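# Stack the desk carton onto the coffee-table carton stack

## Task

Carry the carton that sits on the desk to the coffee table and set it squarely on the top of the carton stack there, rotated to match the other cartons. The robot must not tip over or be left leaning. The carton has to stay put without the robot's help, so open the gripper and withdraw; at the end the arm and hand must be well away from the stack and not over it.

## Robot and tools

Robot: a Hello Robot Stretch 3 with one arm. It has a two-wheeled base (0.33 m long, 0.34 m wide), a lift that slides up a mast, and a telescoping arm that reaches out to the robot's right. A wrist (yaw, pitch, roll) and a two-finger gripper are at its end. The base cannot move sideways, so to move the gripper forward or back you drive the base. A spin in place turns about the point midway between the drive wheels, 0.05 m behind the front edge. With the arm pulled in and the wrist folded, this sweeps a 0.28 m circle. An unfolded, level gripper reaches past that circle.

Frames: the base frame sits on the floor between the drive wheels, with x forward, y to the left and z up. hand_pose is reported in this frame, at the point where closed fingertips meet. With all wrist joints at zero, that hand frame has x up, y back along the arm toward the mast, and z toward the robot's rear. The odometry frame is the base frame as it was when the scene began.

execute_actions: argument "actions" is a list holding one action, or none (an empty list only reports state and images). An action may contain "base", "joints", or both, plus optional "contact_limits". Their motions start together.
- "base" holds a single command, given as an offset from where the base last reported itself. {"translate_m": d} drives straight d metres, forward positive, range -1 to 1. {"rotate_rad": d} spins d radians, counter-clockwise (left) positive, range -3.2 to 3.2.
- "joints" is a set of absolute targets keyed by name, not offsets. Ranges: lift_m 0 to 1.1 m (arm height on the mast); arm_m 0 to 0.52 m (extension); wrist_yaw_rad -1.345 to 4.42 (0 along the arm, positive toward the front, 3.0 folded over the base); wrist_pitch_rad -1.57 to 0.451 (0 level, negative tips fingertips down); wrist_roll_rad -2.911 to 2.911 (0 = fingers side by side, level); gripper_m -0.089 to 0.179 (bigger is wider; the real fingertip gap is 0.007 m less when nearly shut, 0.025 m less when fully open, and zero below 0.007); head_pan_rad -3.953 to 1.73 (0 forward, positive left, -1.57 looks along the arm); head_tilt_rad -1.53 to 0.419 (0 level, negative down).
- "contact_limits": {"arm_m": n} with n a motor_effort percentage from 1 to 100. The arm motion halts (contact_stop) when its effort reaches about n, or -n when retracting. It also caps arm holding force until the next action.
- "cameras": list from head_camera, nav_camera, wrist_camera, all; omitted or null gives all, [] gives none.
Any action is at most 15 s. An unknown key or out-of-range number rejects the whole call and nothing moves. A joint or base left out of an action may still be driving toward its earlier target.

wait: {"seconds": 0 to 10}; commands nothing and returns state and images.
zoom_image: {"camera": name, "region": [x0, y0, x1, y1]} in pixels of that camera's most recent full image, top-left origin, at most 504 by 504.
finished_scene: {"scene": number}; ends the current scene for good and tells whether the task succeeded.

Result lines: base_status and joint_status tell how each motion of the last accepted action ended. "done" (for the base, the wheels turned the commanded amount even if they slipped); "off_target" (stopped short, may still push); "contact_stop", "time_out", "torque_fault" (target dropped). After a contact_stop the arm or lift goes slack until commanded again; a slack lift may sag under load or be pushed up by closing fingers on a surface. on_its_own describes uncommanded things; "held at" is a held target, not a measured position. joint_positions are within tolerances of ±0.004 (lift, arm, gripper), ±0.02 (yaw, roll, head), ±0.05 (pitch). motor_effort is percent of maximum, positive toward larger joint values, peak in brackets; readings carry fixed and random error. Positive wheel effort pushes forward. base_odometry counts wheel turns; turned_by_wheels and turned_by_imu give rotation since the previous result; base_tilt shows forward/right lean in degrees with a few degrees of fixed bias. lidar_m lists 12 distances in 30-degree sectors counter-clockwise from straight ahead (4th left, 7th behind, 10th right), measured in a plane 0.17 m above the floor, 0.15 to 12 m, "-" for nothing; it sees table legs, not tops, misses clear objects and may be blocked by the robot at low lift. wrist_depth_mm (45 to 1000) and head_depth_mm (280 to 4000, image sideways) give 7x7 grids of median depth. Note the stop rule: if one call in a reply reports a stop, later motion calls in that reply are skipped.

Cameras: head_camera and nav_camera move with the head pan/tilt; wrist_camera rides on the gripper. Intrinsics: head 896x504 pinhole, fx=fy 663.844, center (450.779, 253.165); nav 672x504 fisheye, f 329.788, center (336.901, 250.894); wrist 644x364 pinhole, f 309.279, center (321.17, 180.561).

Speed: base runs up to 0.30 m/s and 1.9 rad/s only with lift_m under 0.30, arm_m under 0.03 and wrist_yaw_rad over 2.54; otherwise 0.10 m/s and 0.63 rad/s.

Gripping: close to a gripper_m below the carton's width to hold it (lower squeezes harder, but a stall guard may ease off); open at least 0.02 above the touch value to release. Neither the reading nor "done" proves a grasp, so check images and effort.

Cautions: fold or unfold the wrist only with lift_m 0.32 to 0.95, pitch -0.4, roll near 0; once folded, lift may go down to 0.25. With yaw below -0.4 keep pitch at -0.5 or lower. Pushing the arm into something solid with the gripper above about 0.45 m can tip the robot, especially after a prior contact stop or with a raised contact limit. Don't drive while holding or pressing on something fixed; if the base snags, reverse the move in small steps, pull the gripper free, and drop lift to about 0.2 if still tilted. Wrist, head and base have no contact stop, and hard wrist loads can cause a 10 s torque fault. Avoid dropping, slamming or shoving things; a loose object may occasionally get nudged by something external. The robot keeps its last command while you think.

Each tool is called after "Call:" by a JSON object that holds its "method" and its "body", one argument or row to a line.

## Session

Call:
{"method": "execute_actions", "body": {
  "actions": []
}}

Scene clock: 0.00 s.
base_odometry: x=+0.000 y=+0.000 heading=+0.000 (m, m, rad; odometry frame)
turned_by_wheels: +0.000 (rad since the last result)
turned_by_imu: +0.000 (rad since the last result)
base_tilt: forward=-1.6 right=+0.0 (deg)
lidar_m: 1.85 1.27 2.27 1.29 1.10 1.10 1.24 2.08 1.69 2.39 2.44 2.34
head_depth_mm: 1973 2801 2855 2885 2883 2857 2274 / 1976 2985 3143 3135 3164 3096 2262 / 1970 3034 3398 3475 3446 3324 1828 / 1965 3000 3712 3779 3768 3401 1733 / 1976 3020 3454 3464 3498 3348 1554 / 1893 3013 3134 3132 3130 1541 1432 / 1807 2829 2864 2886 2886 2788 1433
base_status: not commanded
joint_positions: lift_m=+0.526 arm_m=+0.001 wrist_yaw_rad=+3.104 wrist_pitch_rad=-0.397 wrist_roll_rad=-0.004 gripper_m=+0.037 head_pan_rad=-0.017 head_tilt_rad=+0.000
joint_status: not commanded
motor_effort: left_wheel=+1 right_wheel=-1 lift_m=+38 arm_m=-1 wrist_yaw_rad=+0 wrist_pitch_rad=+10 wrist_roll_rad=+0 gripper_m=+0 head_pan_rad=+1 head_tilt_rad=+2 (%)
hand_pose: x=-0.0128 y=+0.0813 z=+0.5434 quat_wxyz=(+0.152, +0.694, +0.127, +0.692) (m; base frame)
wrist_depth_mm: 782 897 - - - - - / 830 971 - - - - - / 856 - - - - - - / 904 - - - - - - / 875 913 919 889 890 869 878 / 774 769 761 748 723 743 742 / 665 657 644 649 642 637 636
pictures: head_camera (sideways: a quarter turn clockwise sets it upright), nav_camera (sideways: a quarter turn counterclockwise sets it upright), wrist_camera
Images, in order (width x height): head_camera 896x504, nav_camera 672x504, wrist_camera 644x364.

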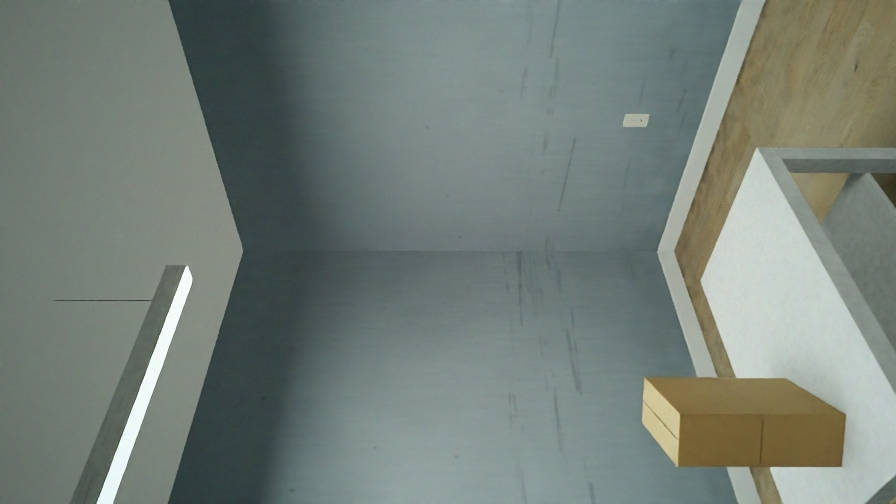

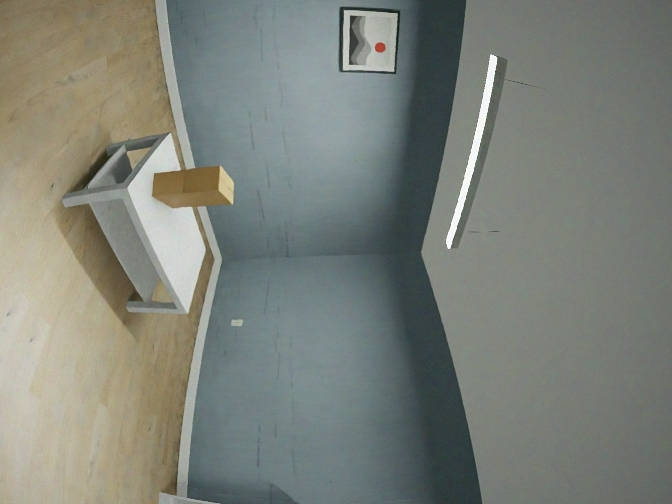

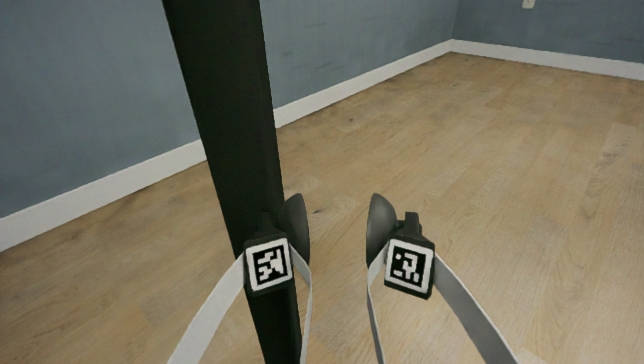

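Call:
{"method": "execute_actions", "body": {
  "actions": [
    {"joints":{"head_pan_rad":-1.3,"head_tilt_rad":-0.45,"lift_m":0.9,"wrist_pitch_rad":-0.4}}
  ],
  "cameras": ["head_camera","nav_camera"]
}}

Scene clock: 4.67 s.
base_odometry: x=+0.000 y=+0.000 heading=+0.000 (m, m, rad; odometry frame)
turned_by_wheels: +0.000 (rad since the last result)
turned_by_imu: -0.001 (rad since the last result)
base_tilt: forward=-1.4 right=+0.1 (deg)
lidar_m: 1.85 1.27 2.27 1.28 1.10 1.10 1.24 2.08 1.69 2.38 2.43 2.35
head_depth_mm: 2517 2655 2212 2817 2148 1664 1362 / 2839 3047 3167 2837 2144 1666 1365 / 2776 2974 3259 3025 2146 1675 1402 / 2638 2833 3077 3074 2152 1674 1363 / 2497 2678 2940 3007 2150 1670 1364 / 2382 2504 2618 2717 2152 1681 1367 / 2245 2375 2556 2655 2158 1679 1370
base_status: not commanded
joint_positions: lift_m=+0.900 arm_m=+0.001 wrist_yaw_rad=+3.104 wrist_pitch_rad=-0.416 wrist_roll_rad=-0.004 gripper_m=+0.037 head_pan_rad=-1.293 head_tilt_rad=-0.444
joint_status: all done
motor_effort: left_wheel=+1(1) right_wheel=+0(1) lift_m=+46(48) arm_m=-1(1) wrist_yaw_rad=+0(1) wrist_pitch_rad=+10(9) wrist_roll_rad=+0(0) gripper_m=+0(0) head_pan_rad=-4(41) head_tilt_rad=-3(27) (%)
hand_pose: x=-0.0129 y=+0.0790 z=+0.9129 quat_wxyz=(+0.159, +0.693, +0.134, +0.691) (m; base frame)
wrist_depth_mm: 782 916 - - - - - / 821 981 - - - - - / 861 - - - - - - / 921 - - - - - - / 945 - - - - - - / - - - - - - - / - - - - - - -
pictures: head_camera (sideways: a quarter turn clockwise sets it upright), nav_camera (sideways: a quarter turn counterclockwise sets it upright)
Images, in order (width x height): head_camera 896x504, nav_camera 672x504.

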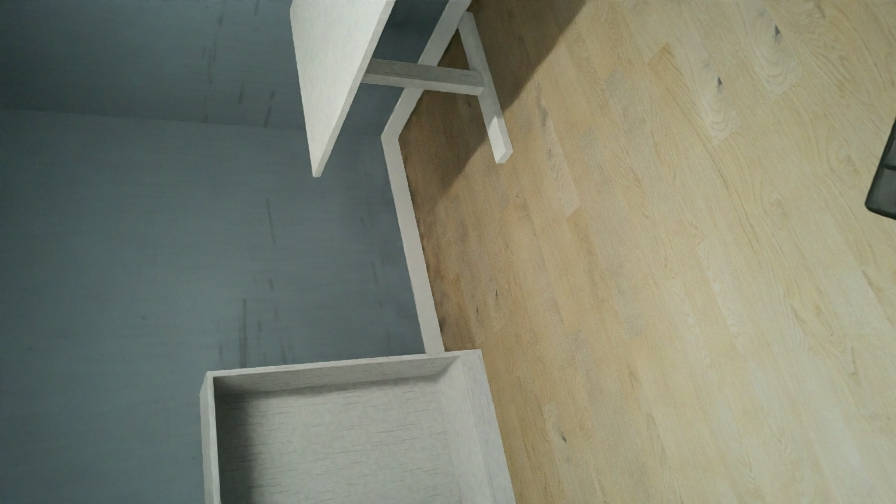

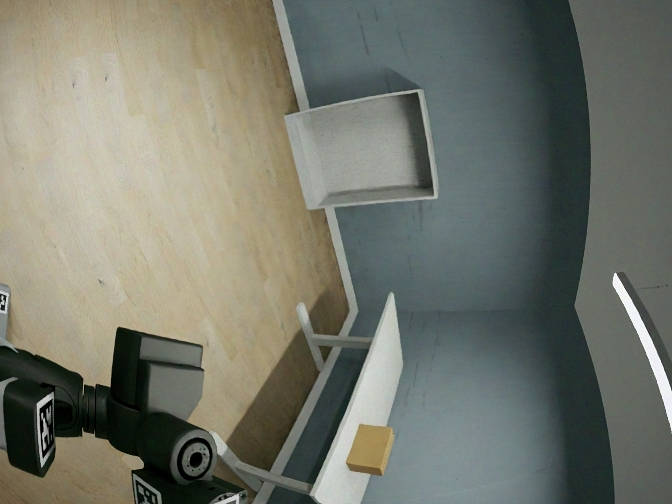

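Call:
{"method": "execute_actions", "body": {
  "actions": [
    {"joints":{"head_pan_rad":0,"lift_m":0.94,"wrist_yaw_rad":1.57},"base":{"rotate_rad":-2.2}}
  ],
  "cameras": ["head_camera","nav_camera"]
}}

Scene clock: 9.70 s.
base_odometry: x=+0.000 y=+0.000 heading=-2.200 (m, m, rad; odometry frame)
turned_by_wheels: -2.200 (rad since the last result)
turned_by_imu: -2.181 (rad since the last result)
base_tilt: forward=-1.7 right=-0.1 (deg)
lidar_m: 1.69 2.27 2.44 2.35 2.18 1.27 2.68 1.38 1.11 1.10 1.17 1.86
head_depth_mm: 1729 1863 2003 2185 2127 1672 1362 / 1747 1893 2042 2241 2136 1664 1369 / 1783 1918 2085 2286 2161 1672 1371 / 1802 1961 2097 2318 2137 1674 1364 / 1837 2011 2090 1885 2075 1668 1365 / 1874 2024 2130 2444 2151 1670 1371 / 1912 2077 1642 2499 2171 1672 1369
base_status: done
joint_positions: lift_m=+0.940 arm_m=+0.001 wrist_yaw_rad=+1.573 wrist_pitch_rad=-0.416 wrist_roll_rad=-0.004 gripper_m=+0.037 head_pan_rad=-0.007 head_tilt_rad=-0.444
joint_status: all done
motor_effort: left_wheel=+4(9) right_wheel=-3(5) lift_m=+46(47) arm_m=-1(1) wrist_yaw_rad=-1(2) wrist_pitch_rad=+10(10) wrist_roll_rad=+0(0) gripper_m=+0(0) head_pan_rad=+4(42) head_tilt_rad=-3(2) (%)
hand_pose: x=+0.2032 y=-0.1452 z=+0.9528 quat_wxyz=(+0.593, +0.592, -0.384, +0.388) (m; base frame)
wrist_depth_mm: - - - - - - - / - - - - - - - / - - - - - - - / - - - - - - - / - - - - - - - / - - - - - - - / - - - - - - -
pictures: head_camera (sideways: a quarter turn clockwise sets it upright), nav_camera (sideways: a quarter turn counterclockwise sets it upright)
Images, in order (width x height): head_camera 896x504, nav_camera 672x504.

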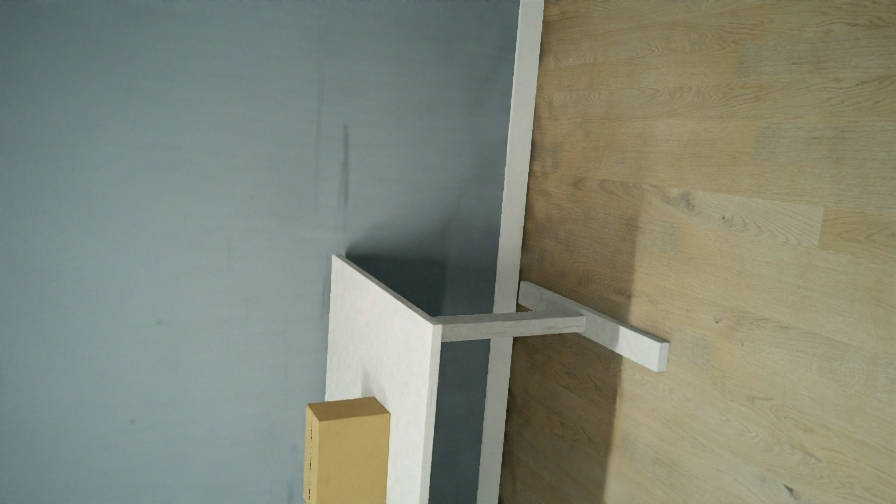

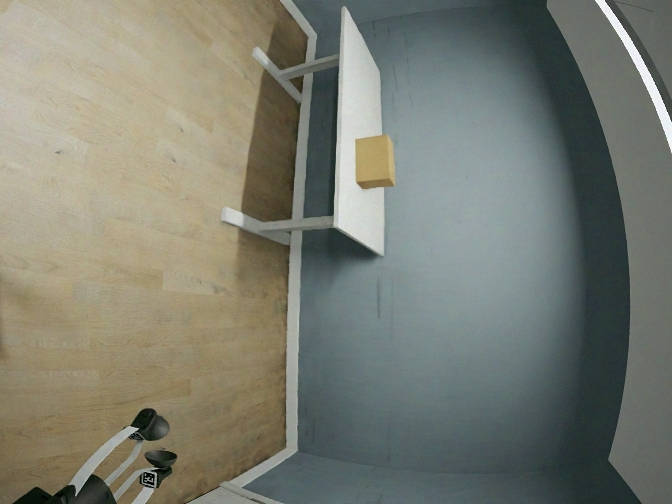

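Call:
{"method": "execute_actions", "body": {
  "actions": [
    {"joints":{"lift_m":1.1,"wrist_pitch_rad":-1.57,"gripper_m":0.179},"base":{"rotate_rad":0.53}}
  ],
  "cameras": []
}}

Call:
{"method": "execute_actions", "body": {
  "actions": [
    {"base":{"translate_m":1.0}}
  ],
  "cameras": []
}}

Call:
{"method": "execute_actions", "body": {
  "actions": [
    {"base":{"translate_m":0.245},"joints":{"head_pan_rad":-1.0,"head_tilt_rad":-0.889}}
  ],
  "cameras": ["nav_camera"]
}}

Call:
{"method": "execute_actions", "body": {
  "actions": [
    {"base":{"rotate_rad":0.9},"joints":{"head_pan_rad":-1.57}}
  ]
}}

Scene clock: 13.50 s.
base_odometry: x=+0.000 y=+0.000 heading=-1.670 (m, m, rad; odometry frame)
turned_by_wheels: +0.530 (rad since the last result)
turned_by_imu: +0.524 (rad since the last result)
base_tilt: forward=-1.7 right=+0.0 (deg)
lidar_m: 2.28 2.44 2.35 1.84 2.70 2.68 1.37 1.11 1.10 1.17 1.87 1.69
head_depth_mm: 1886 2015 2019 1747 1978 1666 1367 / 2030 2176 1684 2521 2138 1672 1368 / 2176 2369 2232 2675 2150 1659 1367 / 2352 2563 2235 2874 2151 1669 1368 / 2571 2825 2481 2733 2151 1675 1357 / 2834 3039 3263 3029 2160 1679 1370 / 2676 2874 3032 3012 2162 1671 1371
base_status: done
joint_positions: lift_m=+1.100 arm_m=+0.001 wrist_yaw_rad=+1.573 wrist_pitch_rad=-1.565 wrist_roll_rad=-0.004 gripper_m=+0.179 head_pan_rad=-0.007 head_tilt_rad=-0.444
joint_status: all done
motor_effort: left_wheel=-1(7) right_wheel=+2(4) lift_m=+46(48) arm_m=-1(1) wrist_yaw_rad=-1(2) wrist_pitch_rad=-3(9) wrist_roll_rad=+0(0) gripper_m=+1(100) head_pan_rad=+4(3) head_tilt_rad=-3(2) (%)
hand_pose: x=-0.0440 y=-0.1458 z=+0.9821 quat_wxyz=(+0.707, +0.707, +0.000, +0.004) (m; base frame)
wrist_depth_mm: - - - - - - - / - - - - - - - / - - - - - - - / - - - - - - - / - - - - - - - / - - - - - - - / - - - - - - 883
pictures: none
No camera images: the call's "cameras" was empty. Leave "cameras" out to get every camera's image.

Scene clock: 24.73 s.
base_odometry: x=-0.099 y=-0.995 heading=-1.670 (m, m, rad; odometry frame)
turned_by_wheels: +0.000 (rad since the last result)
turned_by_imu: +0.002 (rad since the last result)
base_tilt: forward=-1.7 right=+0.1 (deg)
lidar_m: 1.41 2.05 1.70 1.89 3.48 1.89 2.14 1.72 1.71 1.61 0.84 0.84
head_depth_mm: 1172 1247 1327 1326 782 740 1291 / 1251 1333 1437 1334 950 740 1359 / 1350 1451 1567 1335 954 820 1366 / 1457 1574 1713 1330 956 1564 1363 / 1588 1742 1863 1337 993 1672 1364 / 1741 1930 2129 1342 1718 1670 1367 / 1944 2091 2288 1344 2094 1676 1369
base_status: done
joint_positions: lift_m=+1.100 arm_m=+0.001 wrist_yaw_rad=+1.573 wrist_pitch_rad=-1.565 wrist_roll_rad=-0.004 gripper_m=+0.179 head_pan_rad=-0.007 head_tilt_rad=-0.444
joint_status: not commanded
motor_effort: left_wheel=-2(2) right_wheel=+1(5) lift_m=+46(46) arm_m=-1(1) wrist_yaw_rad=-2(2) wrist_pitch_rad=-3(3) wrist_roll_rad=+0(0) gripper_m=+1(1) head_pan_rad=+3(4) head_tilt_rad=-3(2) (%)
hand_pose: x=-0.0440 y=-0.1458 z=+0.9821 quat_wxyz=(+0.707, +0.707, +0.000, +0.004) (m; base frame)
wrist_depth_mm: - - - - - - - / - - - - - - - / - - - - - - - / - - - - - - - / - - - - - - - / - - - - - - - / - - - - - - -
pictures: none
No camera images: the call's "cameras" was empty. Leave "cameras" out to get every camera's image.

Scene clock: 28.13 s.
base_odometry: x=-0.123 y=-1.239 heading=-1.670 (m, m, rad; odometry frame)
turned_by_wheels: +0.000 (rad since the last result)
turned_by_imu: +0.000 (rad since the last result)
base_tilt: forward=-1.7 right=-0.1 (deg)
lidar_m: 1.19 1.17 1.55 1.85 3.23 2.08 2.34 1.88 1.86 1.38 0.69 1.11
head_depth_mm: 1133 1339 1589 757 - 1259 1125 / 1095 1271 861 724 1009 1264 1129 / 1061 1100 862 726 652 1241 1124 / 1032 1066 862 713 641 1269 1133 / 1003 1070 615 692 629 1267 1129 / 975 1055 605 678 631 1248 1130 / 950 1041 592 648 632 1227 1137
base_status: done
joint_positions: lift_m=+1.100 arm_m=+0.001 wrist_yaw_rad=+1.573 wrist_pitch_rad=-1.565 wrist_roll_rad=-0.004 gripper_m=+0.179 head_pan_rad=-0.993 head_tilt_rad=-0.878
joint_status: all done
motor_effort: left_wheel=-2(4) right_wheel=+2(5) lift_m=+46(46) arm_m=-1(1) wrist_yaw_rad=-2(2) wrist_pitch_rad=-3(3) wrist_roll_rad=+0(0) gripper_m=+1(1) head_pan_rad=-4(42) head_tilt_rad=-5(28) (%)
hand_pose: x=-0.0440 y=-0.1458 z=+0.9821 quat_wxyz=(+0.707, +0.707, +0.000, +0.004) (m; base frame)
wrist_depth_mm: - - - - - 369 367 / - - - - - - 381 / - - - - - - - / - - - - - - - / - - - - - - - / - - - - - - - / - - - - - - -
pictures: nav_camera (sideways: a quarter turn counterclockwise sets it upright)
Images, in order (width x height): nav_camera 672x504.

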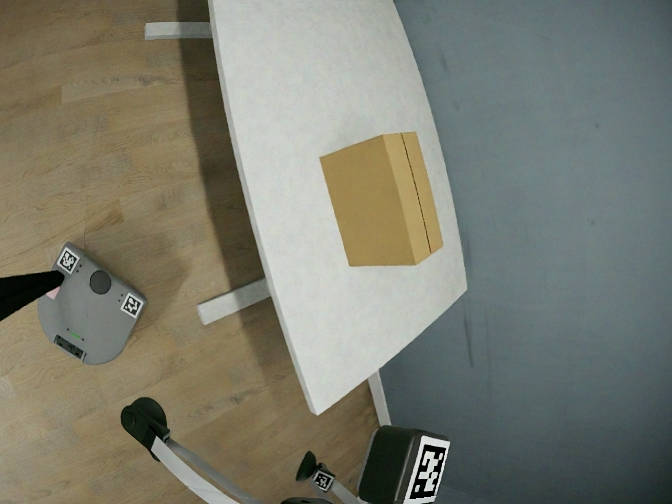

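Scene clock: 30.53 s.
base_odometry: x=-0.123 y=-1.239 heading=-0.770 (m, m, rad; odometry frame)
turned_by_wheels: +0.900 (rad since the last result)
turned_by_imu: +0.891 (rad since the last result)
base_tilt: forward=-1.7 right=+0.1 (deg)
lidar_m: 1.55 1.85 2.19 2.08 2.65 1.92 1.86 1.57 0.69 1.11 1.15 1.17
head_depth_mm: - - - - - - 1105 / - - - - 626 1253 1136 / - - 600 - 640 1265 1139 / 995 1065 602 - 616 1266 1128 / 1003 1068 605 - 624 1271 1131 / 1008 1073 872 749 642 1265 1129 / 1014 1074 874 732 657 1275 1135
base_status: done
joint_positions: lift_m=+1.100 arm_m=+0.001 wrist_yaw_rad=+1.573 wrist_pitch_rad=-1.565 wrist_roll_rad=-0.004 gripper_m=+0.179 head_pan_rad=-1.563 head_tilt_rad=-0.878
joint_status: all done
motor_effort: left_wheel=-2(7) right_wheel=+1(6) lift_m=+46(46) arm_m=-1(1) wrist_yaw_rad=-2(2) wrist_pitch_rad=-3(3) wrist_roll_rad=+0(0) gripper_m=+1(1) head_pan_rad=-3(38) head_tilt_rad=-5(6) (%)
hand_pose: x=-0.0441 y=-0.1458 z=+0.9821 quat_wxyz=(+0.707, +0.707, +0.001, +0.004) (m; base frame)
wrist_depth_mm: - - - - - 373 369 / - - - - - 384 376 / - - - - - 396 389 / - - - - - 409 404 / - - - - - 428 422 / - - - - - 446 - / - - - - - 467 461
pictures: head_camera (sideways: a quarter turn clockwise sets it upright), nav_camera (sideways: a quarter turn counterclockwise sets it upright), wrist_camera
Images, in order (width x height): head_camera 896x504, nav_camera 672x504, wrist_camera 644x364.

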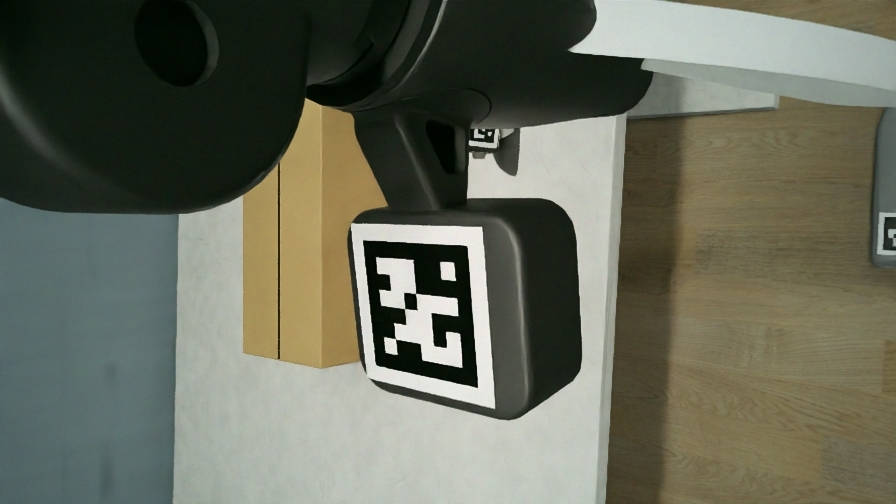

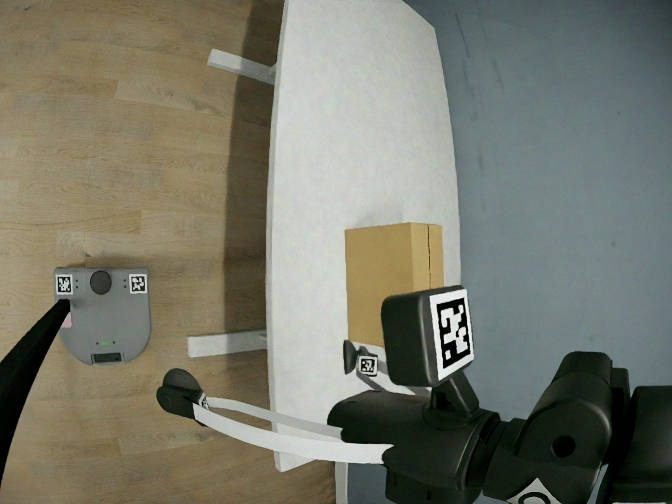

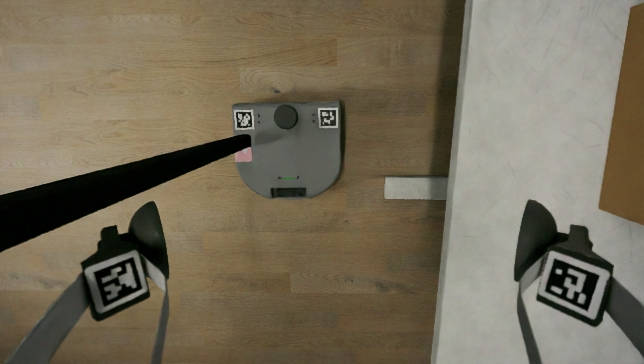

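Call:
{"method": "execute_actions", "body": {
  "actions": [
    {"base":{"translate_m":0.04},"joints":{"arm_m":0.39}}
  ],
  "cameras": ["head_camera","wrist_camera"]
}}

Scene clock: 35.20 s.
base_odometry: x=-0.095 y=-1.267 heading=-0.771 (m, m, rad; odometry frame)
turned_by_wheels: +0.000 (rad since the last result)
turned_by_imu: -0.001 (rad since the last result)
base_tilt: forward=-1.6 right=+0.0 (deg)
lidar_m: 1.51 1.82 2.18 2.08 2.70 1.95 1.90 1.56 0.70 1.11 1.16 1.13
head_depth_mm: 980 1051 812 722 635 1249 1125 / 989 1062 614 693 636 1261 1129 / 995 1060 602 695 639 1259 1134 / 1000 1066 619 696 642 1265 1127 / 1004 1070 802 711 641 1272 1125 / 1009 1069 869 729 655 1273 1133 / 1012 1074 872 733 657 1268 1134
base_status: done
joint_positions: lift_m=+1.100 arm_m=+0.390 wrist_yaw_rad=+1.572 wrist_pitch_rad=-1.565 wrist_roll_rad=-0.004 gripper_m=+0.179 head_pan_rad=-1.563 head_tilt_rad=-0.878
joint_status: all done
motor_effort: left_wheel=-2(2) right_wheel=+1(5) lift_m=+46(46) arm_m=+6(6) wrist_yaw_rad=-2(1) wrist_pitch_rad=-3(3) wrist_roll_rad=+0(0) gripper_m=+0(1) head_pan_rad=-3(3) head_tilt_rad=-5(5) (%)
hand_pose: x=-0.0441 y=-0.5348 z=+0.9821 quat_wxyz=(+0.707, +0.707, +0.000, +0.003) (m; base frame)
wrist_depth_mm: - - 380 214 212 369 366 / - - 396 222 219 382 380 / - - 409 229 227 397 394 / - - 423 238 236 410 406 / - - 442 248 246 430 420 / - - 460 259 255 444 - / - - 477 473 470 466 457
pictures: head_camera (sideways: a quarter turn clockwise sets it upright), wrist_camera
Images, in order (width x height): head_camera 896x504, wrist_camera 644x364.

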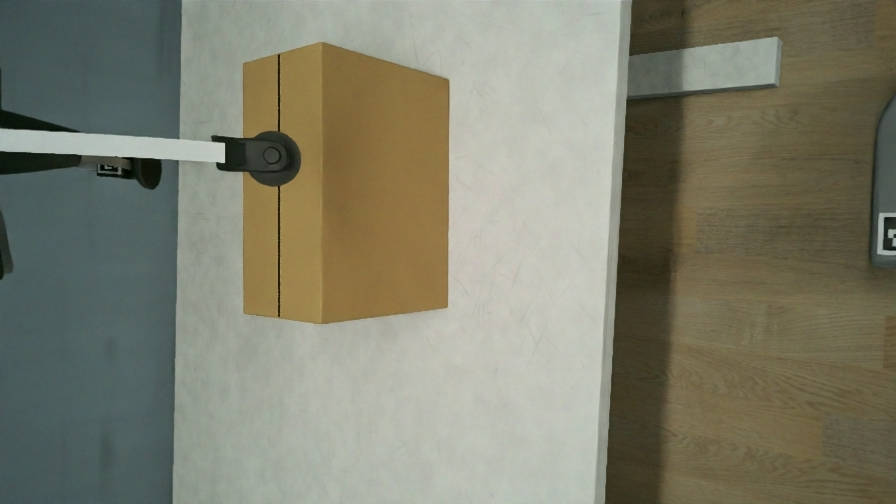

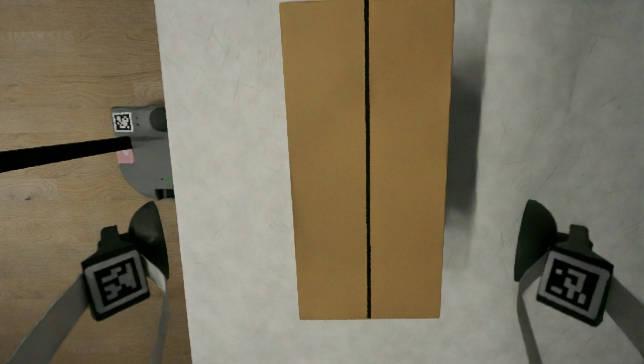

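Call:
{"method": "execute_actions", "body": {
  "actions": [
    {"base":{"translate_m":0.013},"joints":{"arm_m":0.41}}
  ],
  "cameras": ["wrist_camera"]
}}

Call:
{"method": "execute_actions", "body": {
  "actions": [
    {"joints":{"lift_m":0.982}}
  ],
  "cameras": ["wrist_camera"]
}}

Call:
{"method": "execute_actions", "body": {
  "actions": [
    {"joints":{"gripper_m":0.065}}
  ],
  "cameras": ["wrist_camera"]
}}

Call:
{"method": "execute_actions", "body": {
  "actions": [
    {"joints":{"lift_m":1.1}}
  ],
  "cameras": ["wrist_camera","head_camera"]
}}

Scene clock: 38.03 s.
base_odometry: x=-0.085 y=-1.276 heading=-0.771 (m, m, rad; odometry frame)
turned_by_wheels: +0.000 (rad since the last result)
turned_by_imu: -0.001 (rad since the last result)
base_tilt: forward=-1.4 right=+0.0 (deg)
lidar_m: 1.50 1.81 2.18 2.08 2.72 1.96 1.92 1.56 0.71 1.11 1.15 1.12
head_depth_mm: 985 1054 790 706 636 1243 1125 / 996 1056 613 692 638 1259 1124 / 990 1063 616 693 640 1262 1138 / 999 1066 616 696 639 1264 1127 / 1004 1067 844 714 642 1275 1133 / 1010 1071 871 732 656 1272 1135 / 1013 1075 872 730 656 1273 1132
base_status: done
joint_positions: lift_m=+1.100 arm_m=+0.410 wrist_yaw_rad=+1.572 wrist_pitch_rad=-1.565 wrist_roll_rad=-0.004 gripper_m=+0.179 head_pan_rad=-1.563 head_tilt_rad=-0.878
joint_status: all done
motor_effort: left_wheel=-1(2) right_wheel=+1(5) lift_m=+46(46) arm_m=+5(5) wrist_yaw_rad=-2(1) wrist_pitch_rad=-3(3) wrist_roll_rad=+0(0) gripper_m=+1(1) head_pan_rad=-4(3) head_tilt_rad=-5(6) (%)
hand_pose: x=-0.0441 y=-0.5548 z=+0.9821 quat_wxyz=(+0.707, +0.707, +0.000, +0.003) (m; base frame)
wrist_depth_mm: - - 379 217 369 369 366 / - - 394 221 222 385 378 / - 412 409 229 231 396 394 / - - 423 238 239 414 408 / - - 443 248 248 428 421 / - 472 458 259 258 448 - / - - 479 474 467 467 458
pictures: wrist_camera
Images, in order (width x height): wrist_camera 644x364.

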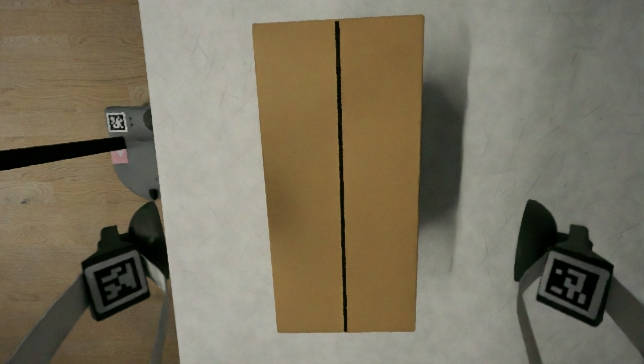

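Scene clock: 39.93 s.
base_odometry: x=-0.085 y=-1.276 heading=-0.771 (m, m, rad; odometry frame)
turned_by_wheels: +0.000 (rad since the last result)
turned_by_imu: +0.000 (rad since the last result)
base_tilt: forward=-1.6 right=+0.1 (deg)
lidar_m: 1.51 1.80 2.17 2.09 2.72 1.98 1.92 1.57 0.71 1.11 1.16 1.13
head_depth_mm: 993 1057 793 707 637 1247 1123 / 973 1028 613 691 638 1258 1127 / - 1030 617 694 639 1267 1140 / 994 1029 617 693 639 1266 1135 / 1004 1069 844 714 641 1275 1134 / 1007 1075 867 732 656 1267 1132 / 1018 1075 871 734 657 1273 1130
base_status: not commanded
joint_positions: lift_m=+0.982 arm_m=+0.410 wrist_yaw_rad=+1.572 wrist_pitch_rad=-1.565 wrist_roll_rad=-0.004 gripper_m=+0.179 head_pan_rad=-1.563 head_tilt_rad=-0.878
joint_status: all done
motor_effort: left_wheel=-1(1) right_wheel=+1(1) lift_m=+30(41) arm_m=+5(5) wrist_yaw_rad=-1(1) wrist_pitch_rad=-3(3) wrist_roll_rad=+0(0) gripper_m=+0(1) head_pan_rad=-3(4) head_tilt_rad=-5(5) (%)
hand_pose: x=-0.0441 y=-0.5548 z=+0.8646 quat_wxyz=(+0.707, +0.707, +0.000, +0.003) (m; base frame)
wrist_depth_mm: 940 275 107 106 105 105 262 / 974 284 111 110 109 109 271 / - 295 115 114 113 114 280 / - 306 120 118 117 118 291 / - 318 125 123 122 122 302 / - 337 130 128 126 127 - / - 352 136 134 132 327 328
pictures: wrist_camera
Images, in order (width x height): wrist_camera 644x364.

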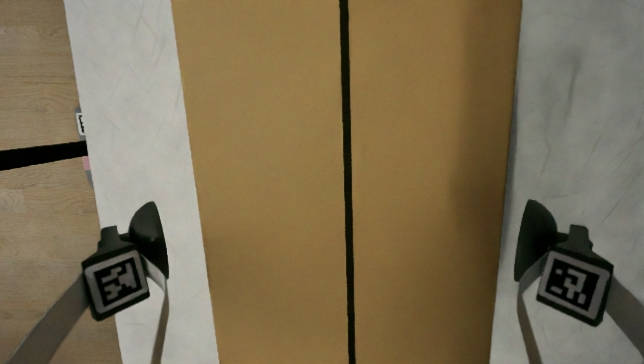

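Scene clock: 41.57 s.
base_odometry: x=-0.085 y=-1.276 heading=-0.771 (m, m, rad; odometry frame)
turned_by_wheels: +0.000 (rad since the last result)
turned_by_imu: +0.000 (rad since the last result)
base_tilt: forward=-1.6 right=+0.1 (deg)
lidar_m: 1.50 1.80 2.18 2.09 2.72 1.97 1.92 1.56 0.71 1.11 1.16 1.13
head_depth_mm: 985 1053 793 707 636 1243 1129 / 977 1021 610 691 638 1265 1128 / - 1025 612 694 638 1265 1136 / 995 1030 615 695 640 1272 1125 / 1001 1069 843 712 643 1272 1134 / 1008 1072 867 730 656 1274 1137 / 1017 1074 871 732 657 1271 1134
base_status: not commanded
joint_positions: lift_m=+0.982 arm_m=+0.410 wrist_yaw_rad=+1.572 wrist_pitch_rad=-1.567 wrist_roll_rad=-0.004 gripper_m=+0.067 head_pan_rad=-1.563 head_tilt_rad=-0.878
joint_status: all done
motor_effort: left_wheel=-1(1) right_wheel=+1(1) lift_m=+30(30) arm_m=+4(5) wrist_yaw_rad=-2(0) wrist_pitch_rad=-2(3) wrist_roll_rad=+0(0) gripper_m=-37(100) head_pan_rad=-4(3) head_tilt_rad=-5(5) (%)
hand_pose: x=-0.0445 y=-0.5549 z=+0.8646 quat_wxyz=(+0.707, +0.707, +0.001, +0.003) (m; base frame)
wrist_depth_mm: 910 275 107 107 106 106 263 / 978 286 112 110 109 271 272 / - 297 115 114 113 282 282 / - 310 120 119 117 293 295 / - 319 125 124 122 123 304 / - 339 130 128 127 127 314 / - 348 137 134 132 331 330
pictures: wrist_camera
Images, in order (width x height): wrist_camera 644x364.

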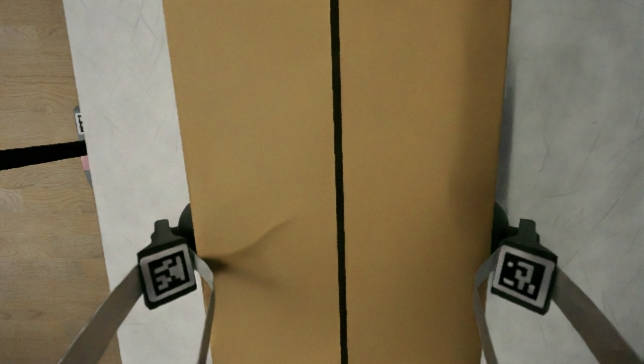

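Scene clock: 43.47 s.
base_odometry: x=-0.085 y=-1.276 heading=-0.771 (m, m, rad; odometry frame)
turned_by_wheels: +0.000 (rad since the last result)
turned_by_imu: +0.000 (rad since the last result)
base_tilt: forward=-1.5 right=+0.1 (deg)
lidar_m: 1.50 1.81 2.17 2.09 2.72 1.97 1.92 1.57 0.71 1.11 1.16 1.12
head_depth_mm: 983 513 588 723 636 1251 1123 / 1007 514 573 724 637 1263 1126 / 993 516 576 725 639 1269 1139 / 997 517 577 726 639 1261 1137 / 1000 1001 818 729 641 1269 1133 / 1007 1068 869 732 656 1271 1135 / 1017 1076 871 731 656 1271 1134
base_status: not commanded
joint_positions: lift_m=+1.100 arm_m=+0.410 wrist_yaw_rad=+1.572 wrist_pitch_rad=-1.567 wrist_roll_rad=-0.004 gripper_m=+0.074 head_pan_rad=-1.563 head_tilt_rad=-0.878
joint_status: all done
on_its_own: gripper_m is held at +0.073, not at your +0.065, by its stall guard, which is still easing
motor_effort: left_wheel=-1(1) right_wheel=+1(1) lift_m=+47(49) arm_m=+4(4) wrist_yaw_rad=-2(0) wrist_pitch_rad=-2(2) wrist_roll_rad=+0(0) gripper_m=-31(37) head_pan_rad=-3(2) head_tilt_rad=-5(5) (%)
hand_pose: x=-0.0445 y=-0.5549 z=+0.9821 quat_wxyz=(+0.707, +0.707, +0.001, +0.003) (m; base frame)
wrist_depth_mm: - - 108 107 106 364 365 / - - 112 111 110 377 381 / - 413 116 115 114 388 391 / - - 121 119 119 404 404 / - - 125 124 123 124 423 / - - 131 129 128 129 433 / - - 137 135 133 459 456
pictures: head_camera (sideways: a quarter turn clockwise sets it upright), wrist_camera
Images, in order (width x height): head_camera 896x504, wrist_camera 644x364.

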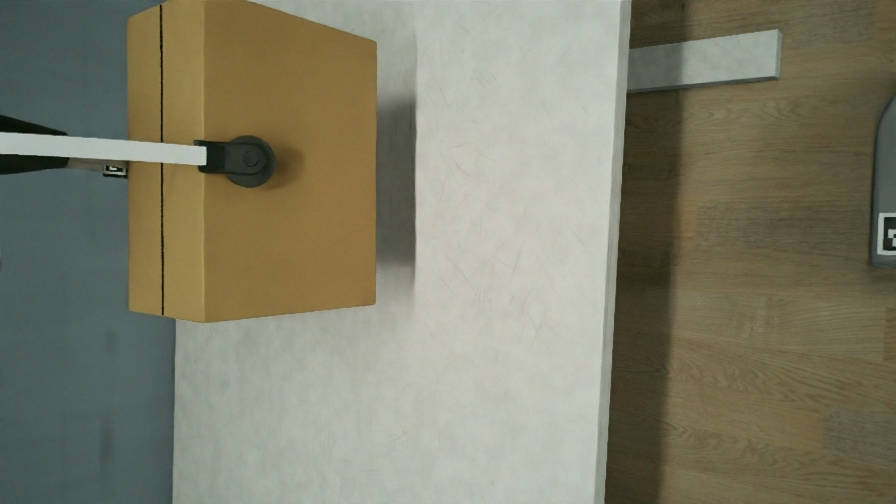

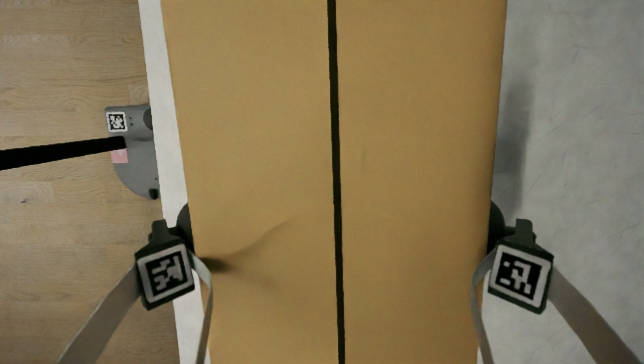

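Call:
{"method": "execute_actions", "body": {
  "actions": [
    {"base":{"rotate_rad":1.58},"joints":{"arm_m":0.08,"head_pan_rad":-0.1,"head_tilt_rad":-0.6}}
  ],
  "cameras": ["head_camera","wrist_camera"]
}}

Call:
{"method": "execute_actions", "body": {
  "actions": [
    {"base":{"translate_m":1.0}}
  ],
  "cameras": ["head_camera"]
}}

Scene clock: 48.13 s.
base_odometry: x=-0.085 y=-1.276 heading=+0.809 (m, m, rad; odometry frame)
turned_by_wheels: +1.580 (rad since the last result)
turned_by_imu: +1.564 (rad since the last result)
base_tilt: forward=-1.6 right=+0.0 (deg)
lidar_m: 2.09 2.71 1.97 1.92 1.56 0.71 1.11 1.16 1.12 1.51 1.81 2.17
head_depth_mm: 3283 3636 3144 2252 1772 1454 1235 / 3259 3565 2487 2277 1758 1450 1233 / 3253 3525 2491 2252 1772 1461 1247 / 3181 3383 2427 2274 1777 1463 1235 / 3183 3343 2399 2274 1790 1462 1244 / 3147 3535 3197 2286 1800 1464 1239 / 3149 3478 3184 2259 1795 1467 1239
base_status: done
joint_positions: lift_m=+1.100 arm_m=+0.080 wrist_yaw_rad=+1.572 wrist_pitch_rad=-1.566 wrist_roll_rad=-0.004 gripper_m=+0.091 head_pan_rad=-0.107 head_tilt_rad=-0.606
joint_status: all done
on_its_own: gripper_m is held at +0.090, not at your +0.065, by its stall guard, which is not easing now
motor_effort: left_wheel=-2(9) right_wheel=+1(7) lift_m=+47(47) arm_m=-6(7) wrist_yaw_rad=-1(1) wrist_pitch_rad=-2(2) wrist_roll_rad=+0(0) gripper_m=-23(29) head_pan_rad=+3(41) head_tilt_rad=+3(20) (%)
hand_pose: x=-0.0444 y=-0.2256 z=+0.9821 quat_wxyz=(+0.707, +0.707, +0.001, +0.003) (m; base frame)
wrist_depth_mm: - - 108 107 106 - - / - - 112 111 110 - - / - - 116 115 114 - - / - - 120 120 118 - - / - - 125 124 123 124 - / - - 131 129 128 129 - / 497 486 137 135 133 471 471
pictures: head_camera (sideways: a quarter turn clockwise sets it upright), wrist_camera
Images, in order (width x height): head_camera 896x504, wrist_camera 644x364.

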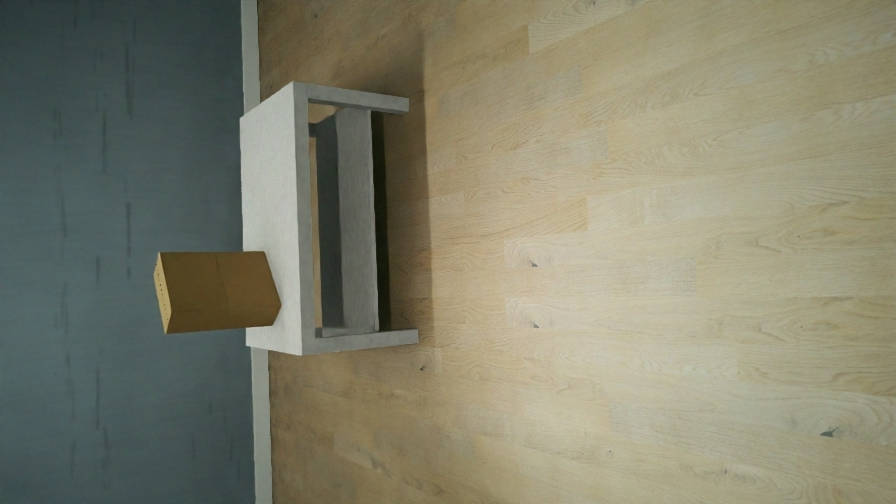

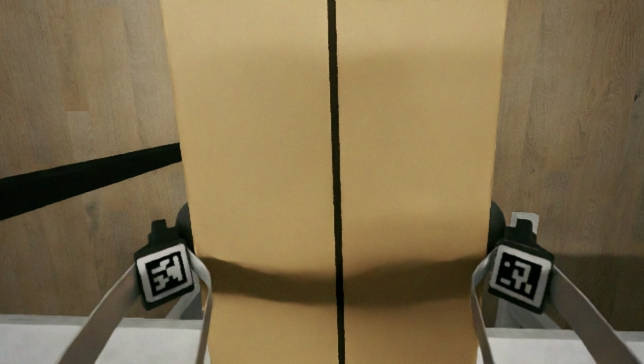

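Scene clock: 59.37 s.
base_odometry: x=+0.605 y=-0.552 heading=+0.809 (m, m, rad; odometry frame)
turned_by_wheels: +0.000 (rad since the last result)
turned_by_imu: +0.002 (rad since the last result)
base_tilt: forward=-1.6 right=-0.1 (deg)
lidar_m: 1.09 2.68 1.99 1.92 1.97 2.18 1.67 1.90 1.69 1.52 1.92 1.26
head_depth_mm: 2305 2593 2812 1470 1671 1453 1240 / 2324 2593 2840 1470 1665 1457 1238 / 2316 2550 2836 1482 1653 1456 1244 / 2300 2568 1392 1466 1670 1466 1239 / 2274 2542 1385 1422 1631 1462 1232 / 2275 2527 2750 2275 1734 1456 1246 / 2262 2514 2745 2293 1786 1470 1244
base_status: done
joint_positions: lift_m=+1.100 arm_m=+0.080 wrist_yaw_rad=+1.572 wrist_pitch_rad=-1.566 wrist_roll_rad=-0.004 gripper_m=+0.091 head_pan_rad=-0.107 head_tilt_rad=-0.606
joint_status: not commanded
on_its_own: gripper_m is held at +0.090, not at your +0.065, by its stall guard, which is not easing now
motor_effort: left_wheel=-2(3) right_wheel=+1(5) lift_m=+47(46) arm_m=-6(6) wrist_yaw_rad=-1(2) wrist_pitch_rad=-2(2) wrist_roll_rad=+0(0) gripper_m=-23(24) head_pan_rad=+4(4) head_tilt_rad=+2(3) (%)
hand_pose: x=-0.0444 y=-0.2256 z=+0.9821 quat_wxyz=(+0.707, +0.707, +0.001, +0.003) (m; base frame)
wrist_depth_mm: - - 108 107 107 - - / - - 112 111 110 - - / - - 116 115 114 - - / - - 120 120 118 - - / - - 125 124 123 124 - / - - 131 129 128 129 - / - - 137 135 134 - -
pictures: head_camera (sideways: a quarter turn clockwise sets it upright)
Images, in order (width x height): head_camera 896x504.

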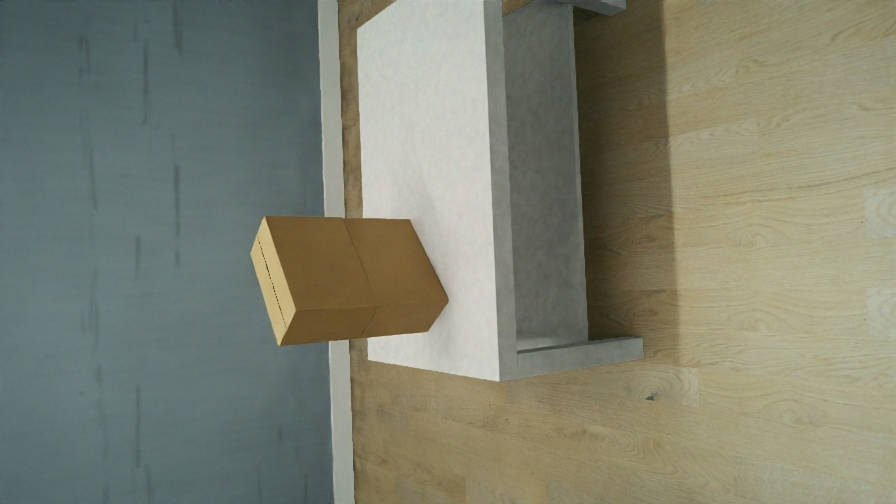

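Call:
{"method": "execute_actions", "body": {
  "actions": [
    {"base":{"translate_m":0.78},"joints":{"head_tilt_rad":-0.79}}
  ],
  "cameras": ["head_camera"]
}}

Scene clock: 69.30 s.
base_odometry: x=+1.143 y=+0.012 heading=+0.809 (m, m, rad; odometry frame)
turned_by_wheels: +0.000 (rad since the last result)
turned_by_imu: +0.001 (rad since the last result)
base_tilt: forward=-1.5 right=+0.2 (deg)
lidar_m: 0.81 0.33 1.97 1.91 1.99 2.74 2.44 2.18 1.72 1.85 0.72 1.04
head_depth_mm: 1682 1919 2158 1181 987 851 1095 / 1675 1898 2125 1825 987 853 1096 / 1654 1893 2114 750 930 855 1099 / 1650 1893 2126 690 806 854 1094 / 1644 1864 2141 693 799 857 1023 / 1631 1868 2125 1835 1072 876 906 / 1629 1848 2118 1834 1530 1321 1162
base_status: done
joint_positions: lift_m=+1.100 arm_m=+0.080 wrist_yaw_rad=+1.572 wrist_pitch_rad=-1.566 wrist_roll_rad=-0.004 gripper_m=+0.091 head_pan_rad=-0.107 head_tilt_rad=-0.780
joint_status: all done
on_its_own: gripper_m is held at +0.090, not at your +0.065, by its stall guard, which is not easing now
motor_effort: left_wheel=-2(3) right_wheel=+1(4) lift_m=+47(47) arm_m=-6(6) wrist_yaw_rad=-1(2) wrist_pitch_rad=-2(2) wrist_roll_rad=+0(0) gripper_m=-23(24) head_pan_rad=+3(4) head_tilt_rad=-5(20) (%)
hand_pose: x=-0.0444 y=-0.2256 z=+0.9821 quat_wxyz=(+0.707, +0.707, +0.001, +0.003) (m; base frame)
wrist_depth_mm: - - 108 107 107 - - / - - 112 111 110 - - / - - 116 115 114 - - / - - 121 119 118 - - / - - 125 124 123 125 - / - - 131 130 128 129 - / - - 137 135 134 - -
pictures: head_camera (sideways: a quarter turn clockwise sets it upright)
Images, in order (width x height): head_camera 896x504.

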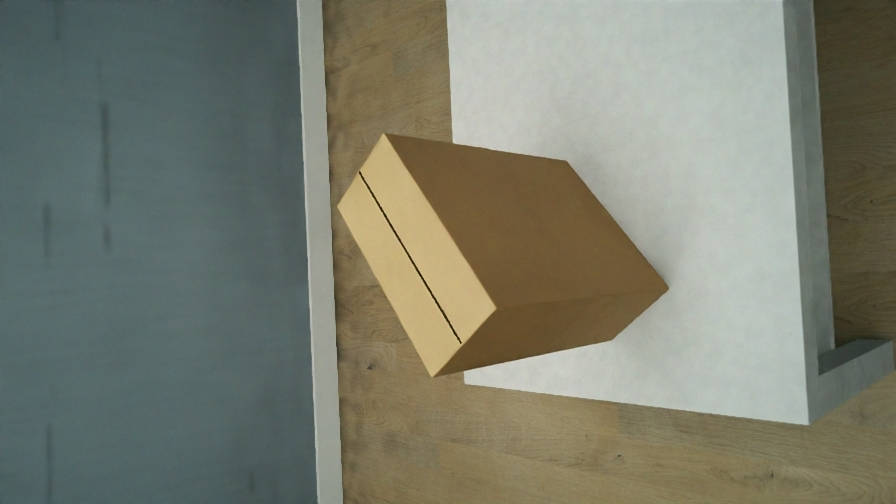

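Call:
{"method": "execute_actions", "body": {
  "actions": [
    {"base":{"rotate_rad":1.478},"joints":{"head_pan_rad":-1.57,"head_tilt_rad":-0.741,"wrist_yaw_rad":2.29}}
  ],
  "cameras": ["nav_camera"]
}}

Call:
{"method": "execute_actions", "body": {
  "actions": [
    {"base":{"translate_m":0.049},"joints":{"arm_m":0.43},"contact_limits":{"arm_m":15}}
  ],
  "cameras": ["head_camera","nav_camera"]
}}

Scene clock: 77.10 s.
base_odometry: x=+1.143 y=+0.012 heading=+2.287 (m, m, rad; odometry frame)
turned_by_wheels: +1.478 (rad since the last result)
turned_by_imu: +1.463 (rad since the last result)
base_tilt: forward=-1.5 right=-0.1 (deg)
lidar_m: 1.91 1.94 2.49 2.43 2.87 1.72 1.85 0.72 1.04 0.81 0.33 2.03
head_depth_mm: - - - 1877 322 - 1028 / - - - - 327 291 1022 / - 1938 2092 - 327 292 329 / - 1901 2093 - 328 292 - / - 1860 2145 700 337 292 374 / 1627 1839 2148 1904 1508 317 816 / 1622 1840 2140 1920 1591 1352 1179
base_status: done
joint_positions: lift_m=+1.100 arm_m=+0.080 wrist_yaw_rad=+2.287 wrist_pitch_rad=-1.566 wrist_roll_rad=-0.004 gripper_m=+0.091 head_pan_rad=-1.563 head_tilt_rad=-0.745
joint_status: all done
on_its_own: gripper_m is held at +0.090, not at your +0.065, by its stall guard, which is not easing now
motor_effort: left_wheel=-1(6) right_wheel=+1(6) lift_m=+46(46) arm_m=-6(6) wrist_yaw_rad=+3(2) wrist_pitch_rad=-2(2) wrist_roll_rad=+0(0) gripper_m=-23(24) head_pan_rad=-3(41) head_tilt_rad=+1(7) (%)
hand_pose: x=-0.0386 y=-0.2406 z=+0.9821 quat_wxyz=(+0.662, +0.662, +0.248, +0.250) (m; base frame)
wrist_depth_mm: - - 108 107 107 - - / - - 112 111 110 - - / - - 116 115 114 656 - / - - 121 119 119 453 - / - - 125 124 123 124 333 / - - 130 129 128 129 342 / - - 137 134 133 401 359
pictures: nav_camera (sideways: a quarter turn counterclockwise sets it upright)
Images, in order (width x height): nav_camera 672x504.

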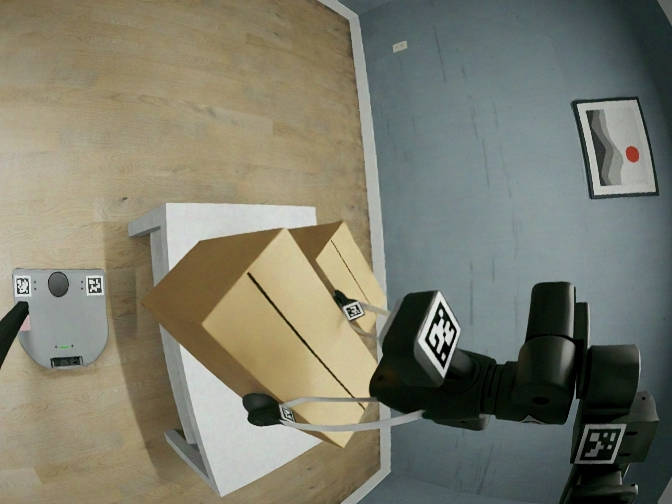

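Scene clock: 80.90 s.
base_odometry: x=+1.111 y=+0.049 heading=+2.287 (m, m, rad; odometry frame)
turned_by_wheels: +0.000 (rad since the last result)
turned_by_imu: -0.001 (rad since the last result)
base_tilt: forward=-1.6 right=+0.1 (deg)
lidar_m: 1.86 1.89 2.43 2.44 2.94 1.77 1.90 0.77 1.07 0.80 0.31 1.98
head_depth_mm: 1662 1847 2128 1898 1009 866 1023 / 1682 1813 615 749 967 867 802 / - 1215 542 635 810 867 803 / 1605 1823 530 603 728 851 805 / 1618 1853 2006 1753 996 871 806 / 1629 1847 2141 1907 1580 1346 1151 / 1629 1849 2124 1910 1584 1351 1174
base_status: done
joint_positions: lift_m=+1.100 arm_m=+0.430 wrist_yaw_rad=+2.287 wrist_pitch_rad=-1.566 wrist_roll_rad=-0.004 gripper_m=+0.091 head_pan_rad=-1.563 head_tilt_rad=-0.745
joint_status: all done
on_its_own: gripper_m is held at +0.090, not at your +0.065, by its stall guard, which is not easing now
motor_effort: left_wheel=-1(5) right_wheel=+1(5) lift_m=+46(47) arm_m=+5(7) wrist_yaw_rad=+2(1) wrist_pitch_rad=-2(2) wrist_roll_rad=+0(0) gripper_m=-23(23) head_pan_rad=-3(3) head_tilt_rad=+2(1) (%)
contact_limits: arm_m 15 (drawing in: default 29, maximum 46; extending or still: default 38, maximum 62)
hand_pose: x=-0.0386 y=-0.5898 z=+0.9821 quat_wxyz=(+0.662, +0.662, +0.248, +0.251) (m; base frame)
wrist_depth_mm: - 110 108 107 107 - - / - - 112 111 110 - - / - - 116 115 114 - - / - - 121 119 118 - - / - 761 125 124 123 124 - / - 763 131 129 128 129 - / - - 137 135 134 - -
pictures: head_camera (sideways: a quarter turn clockwise sets it upright), nav_camera (sideways: a quarter turn counterclockwise sets it upright)
Images, in order (width x height): head_camera 896x504, nav_camera 672x504.

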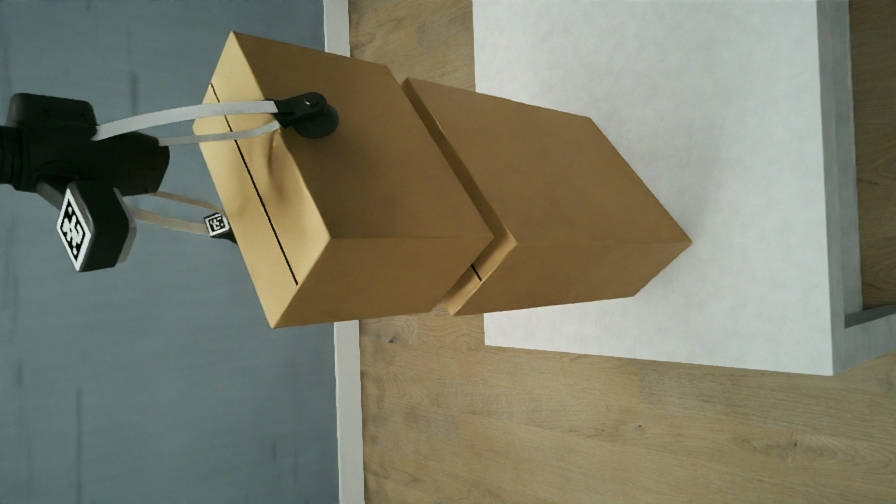

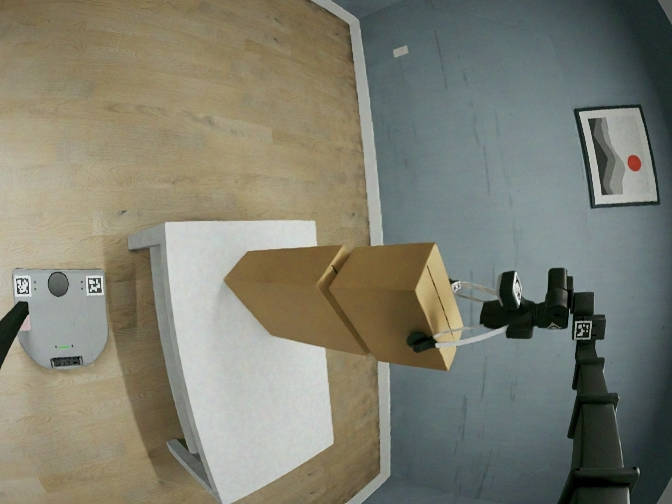

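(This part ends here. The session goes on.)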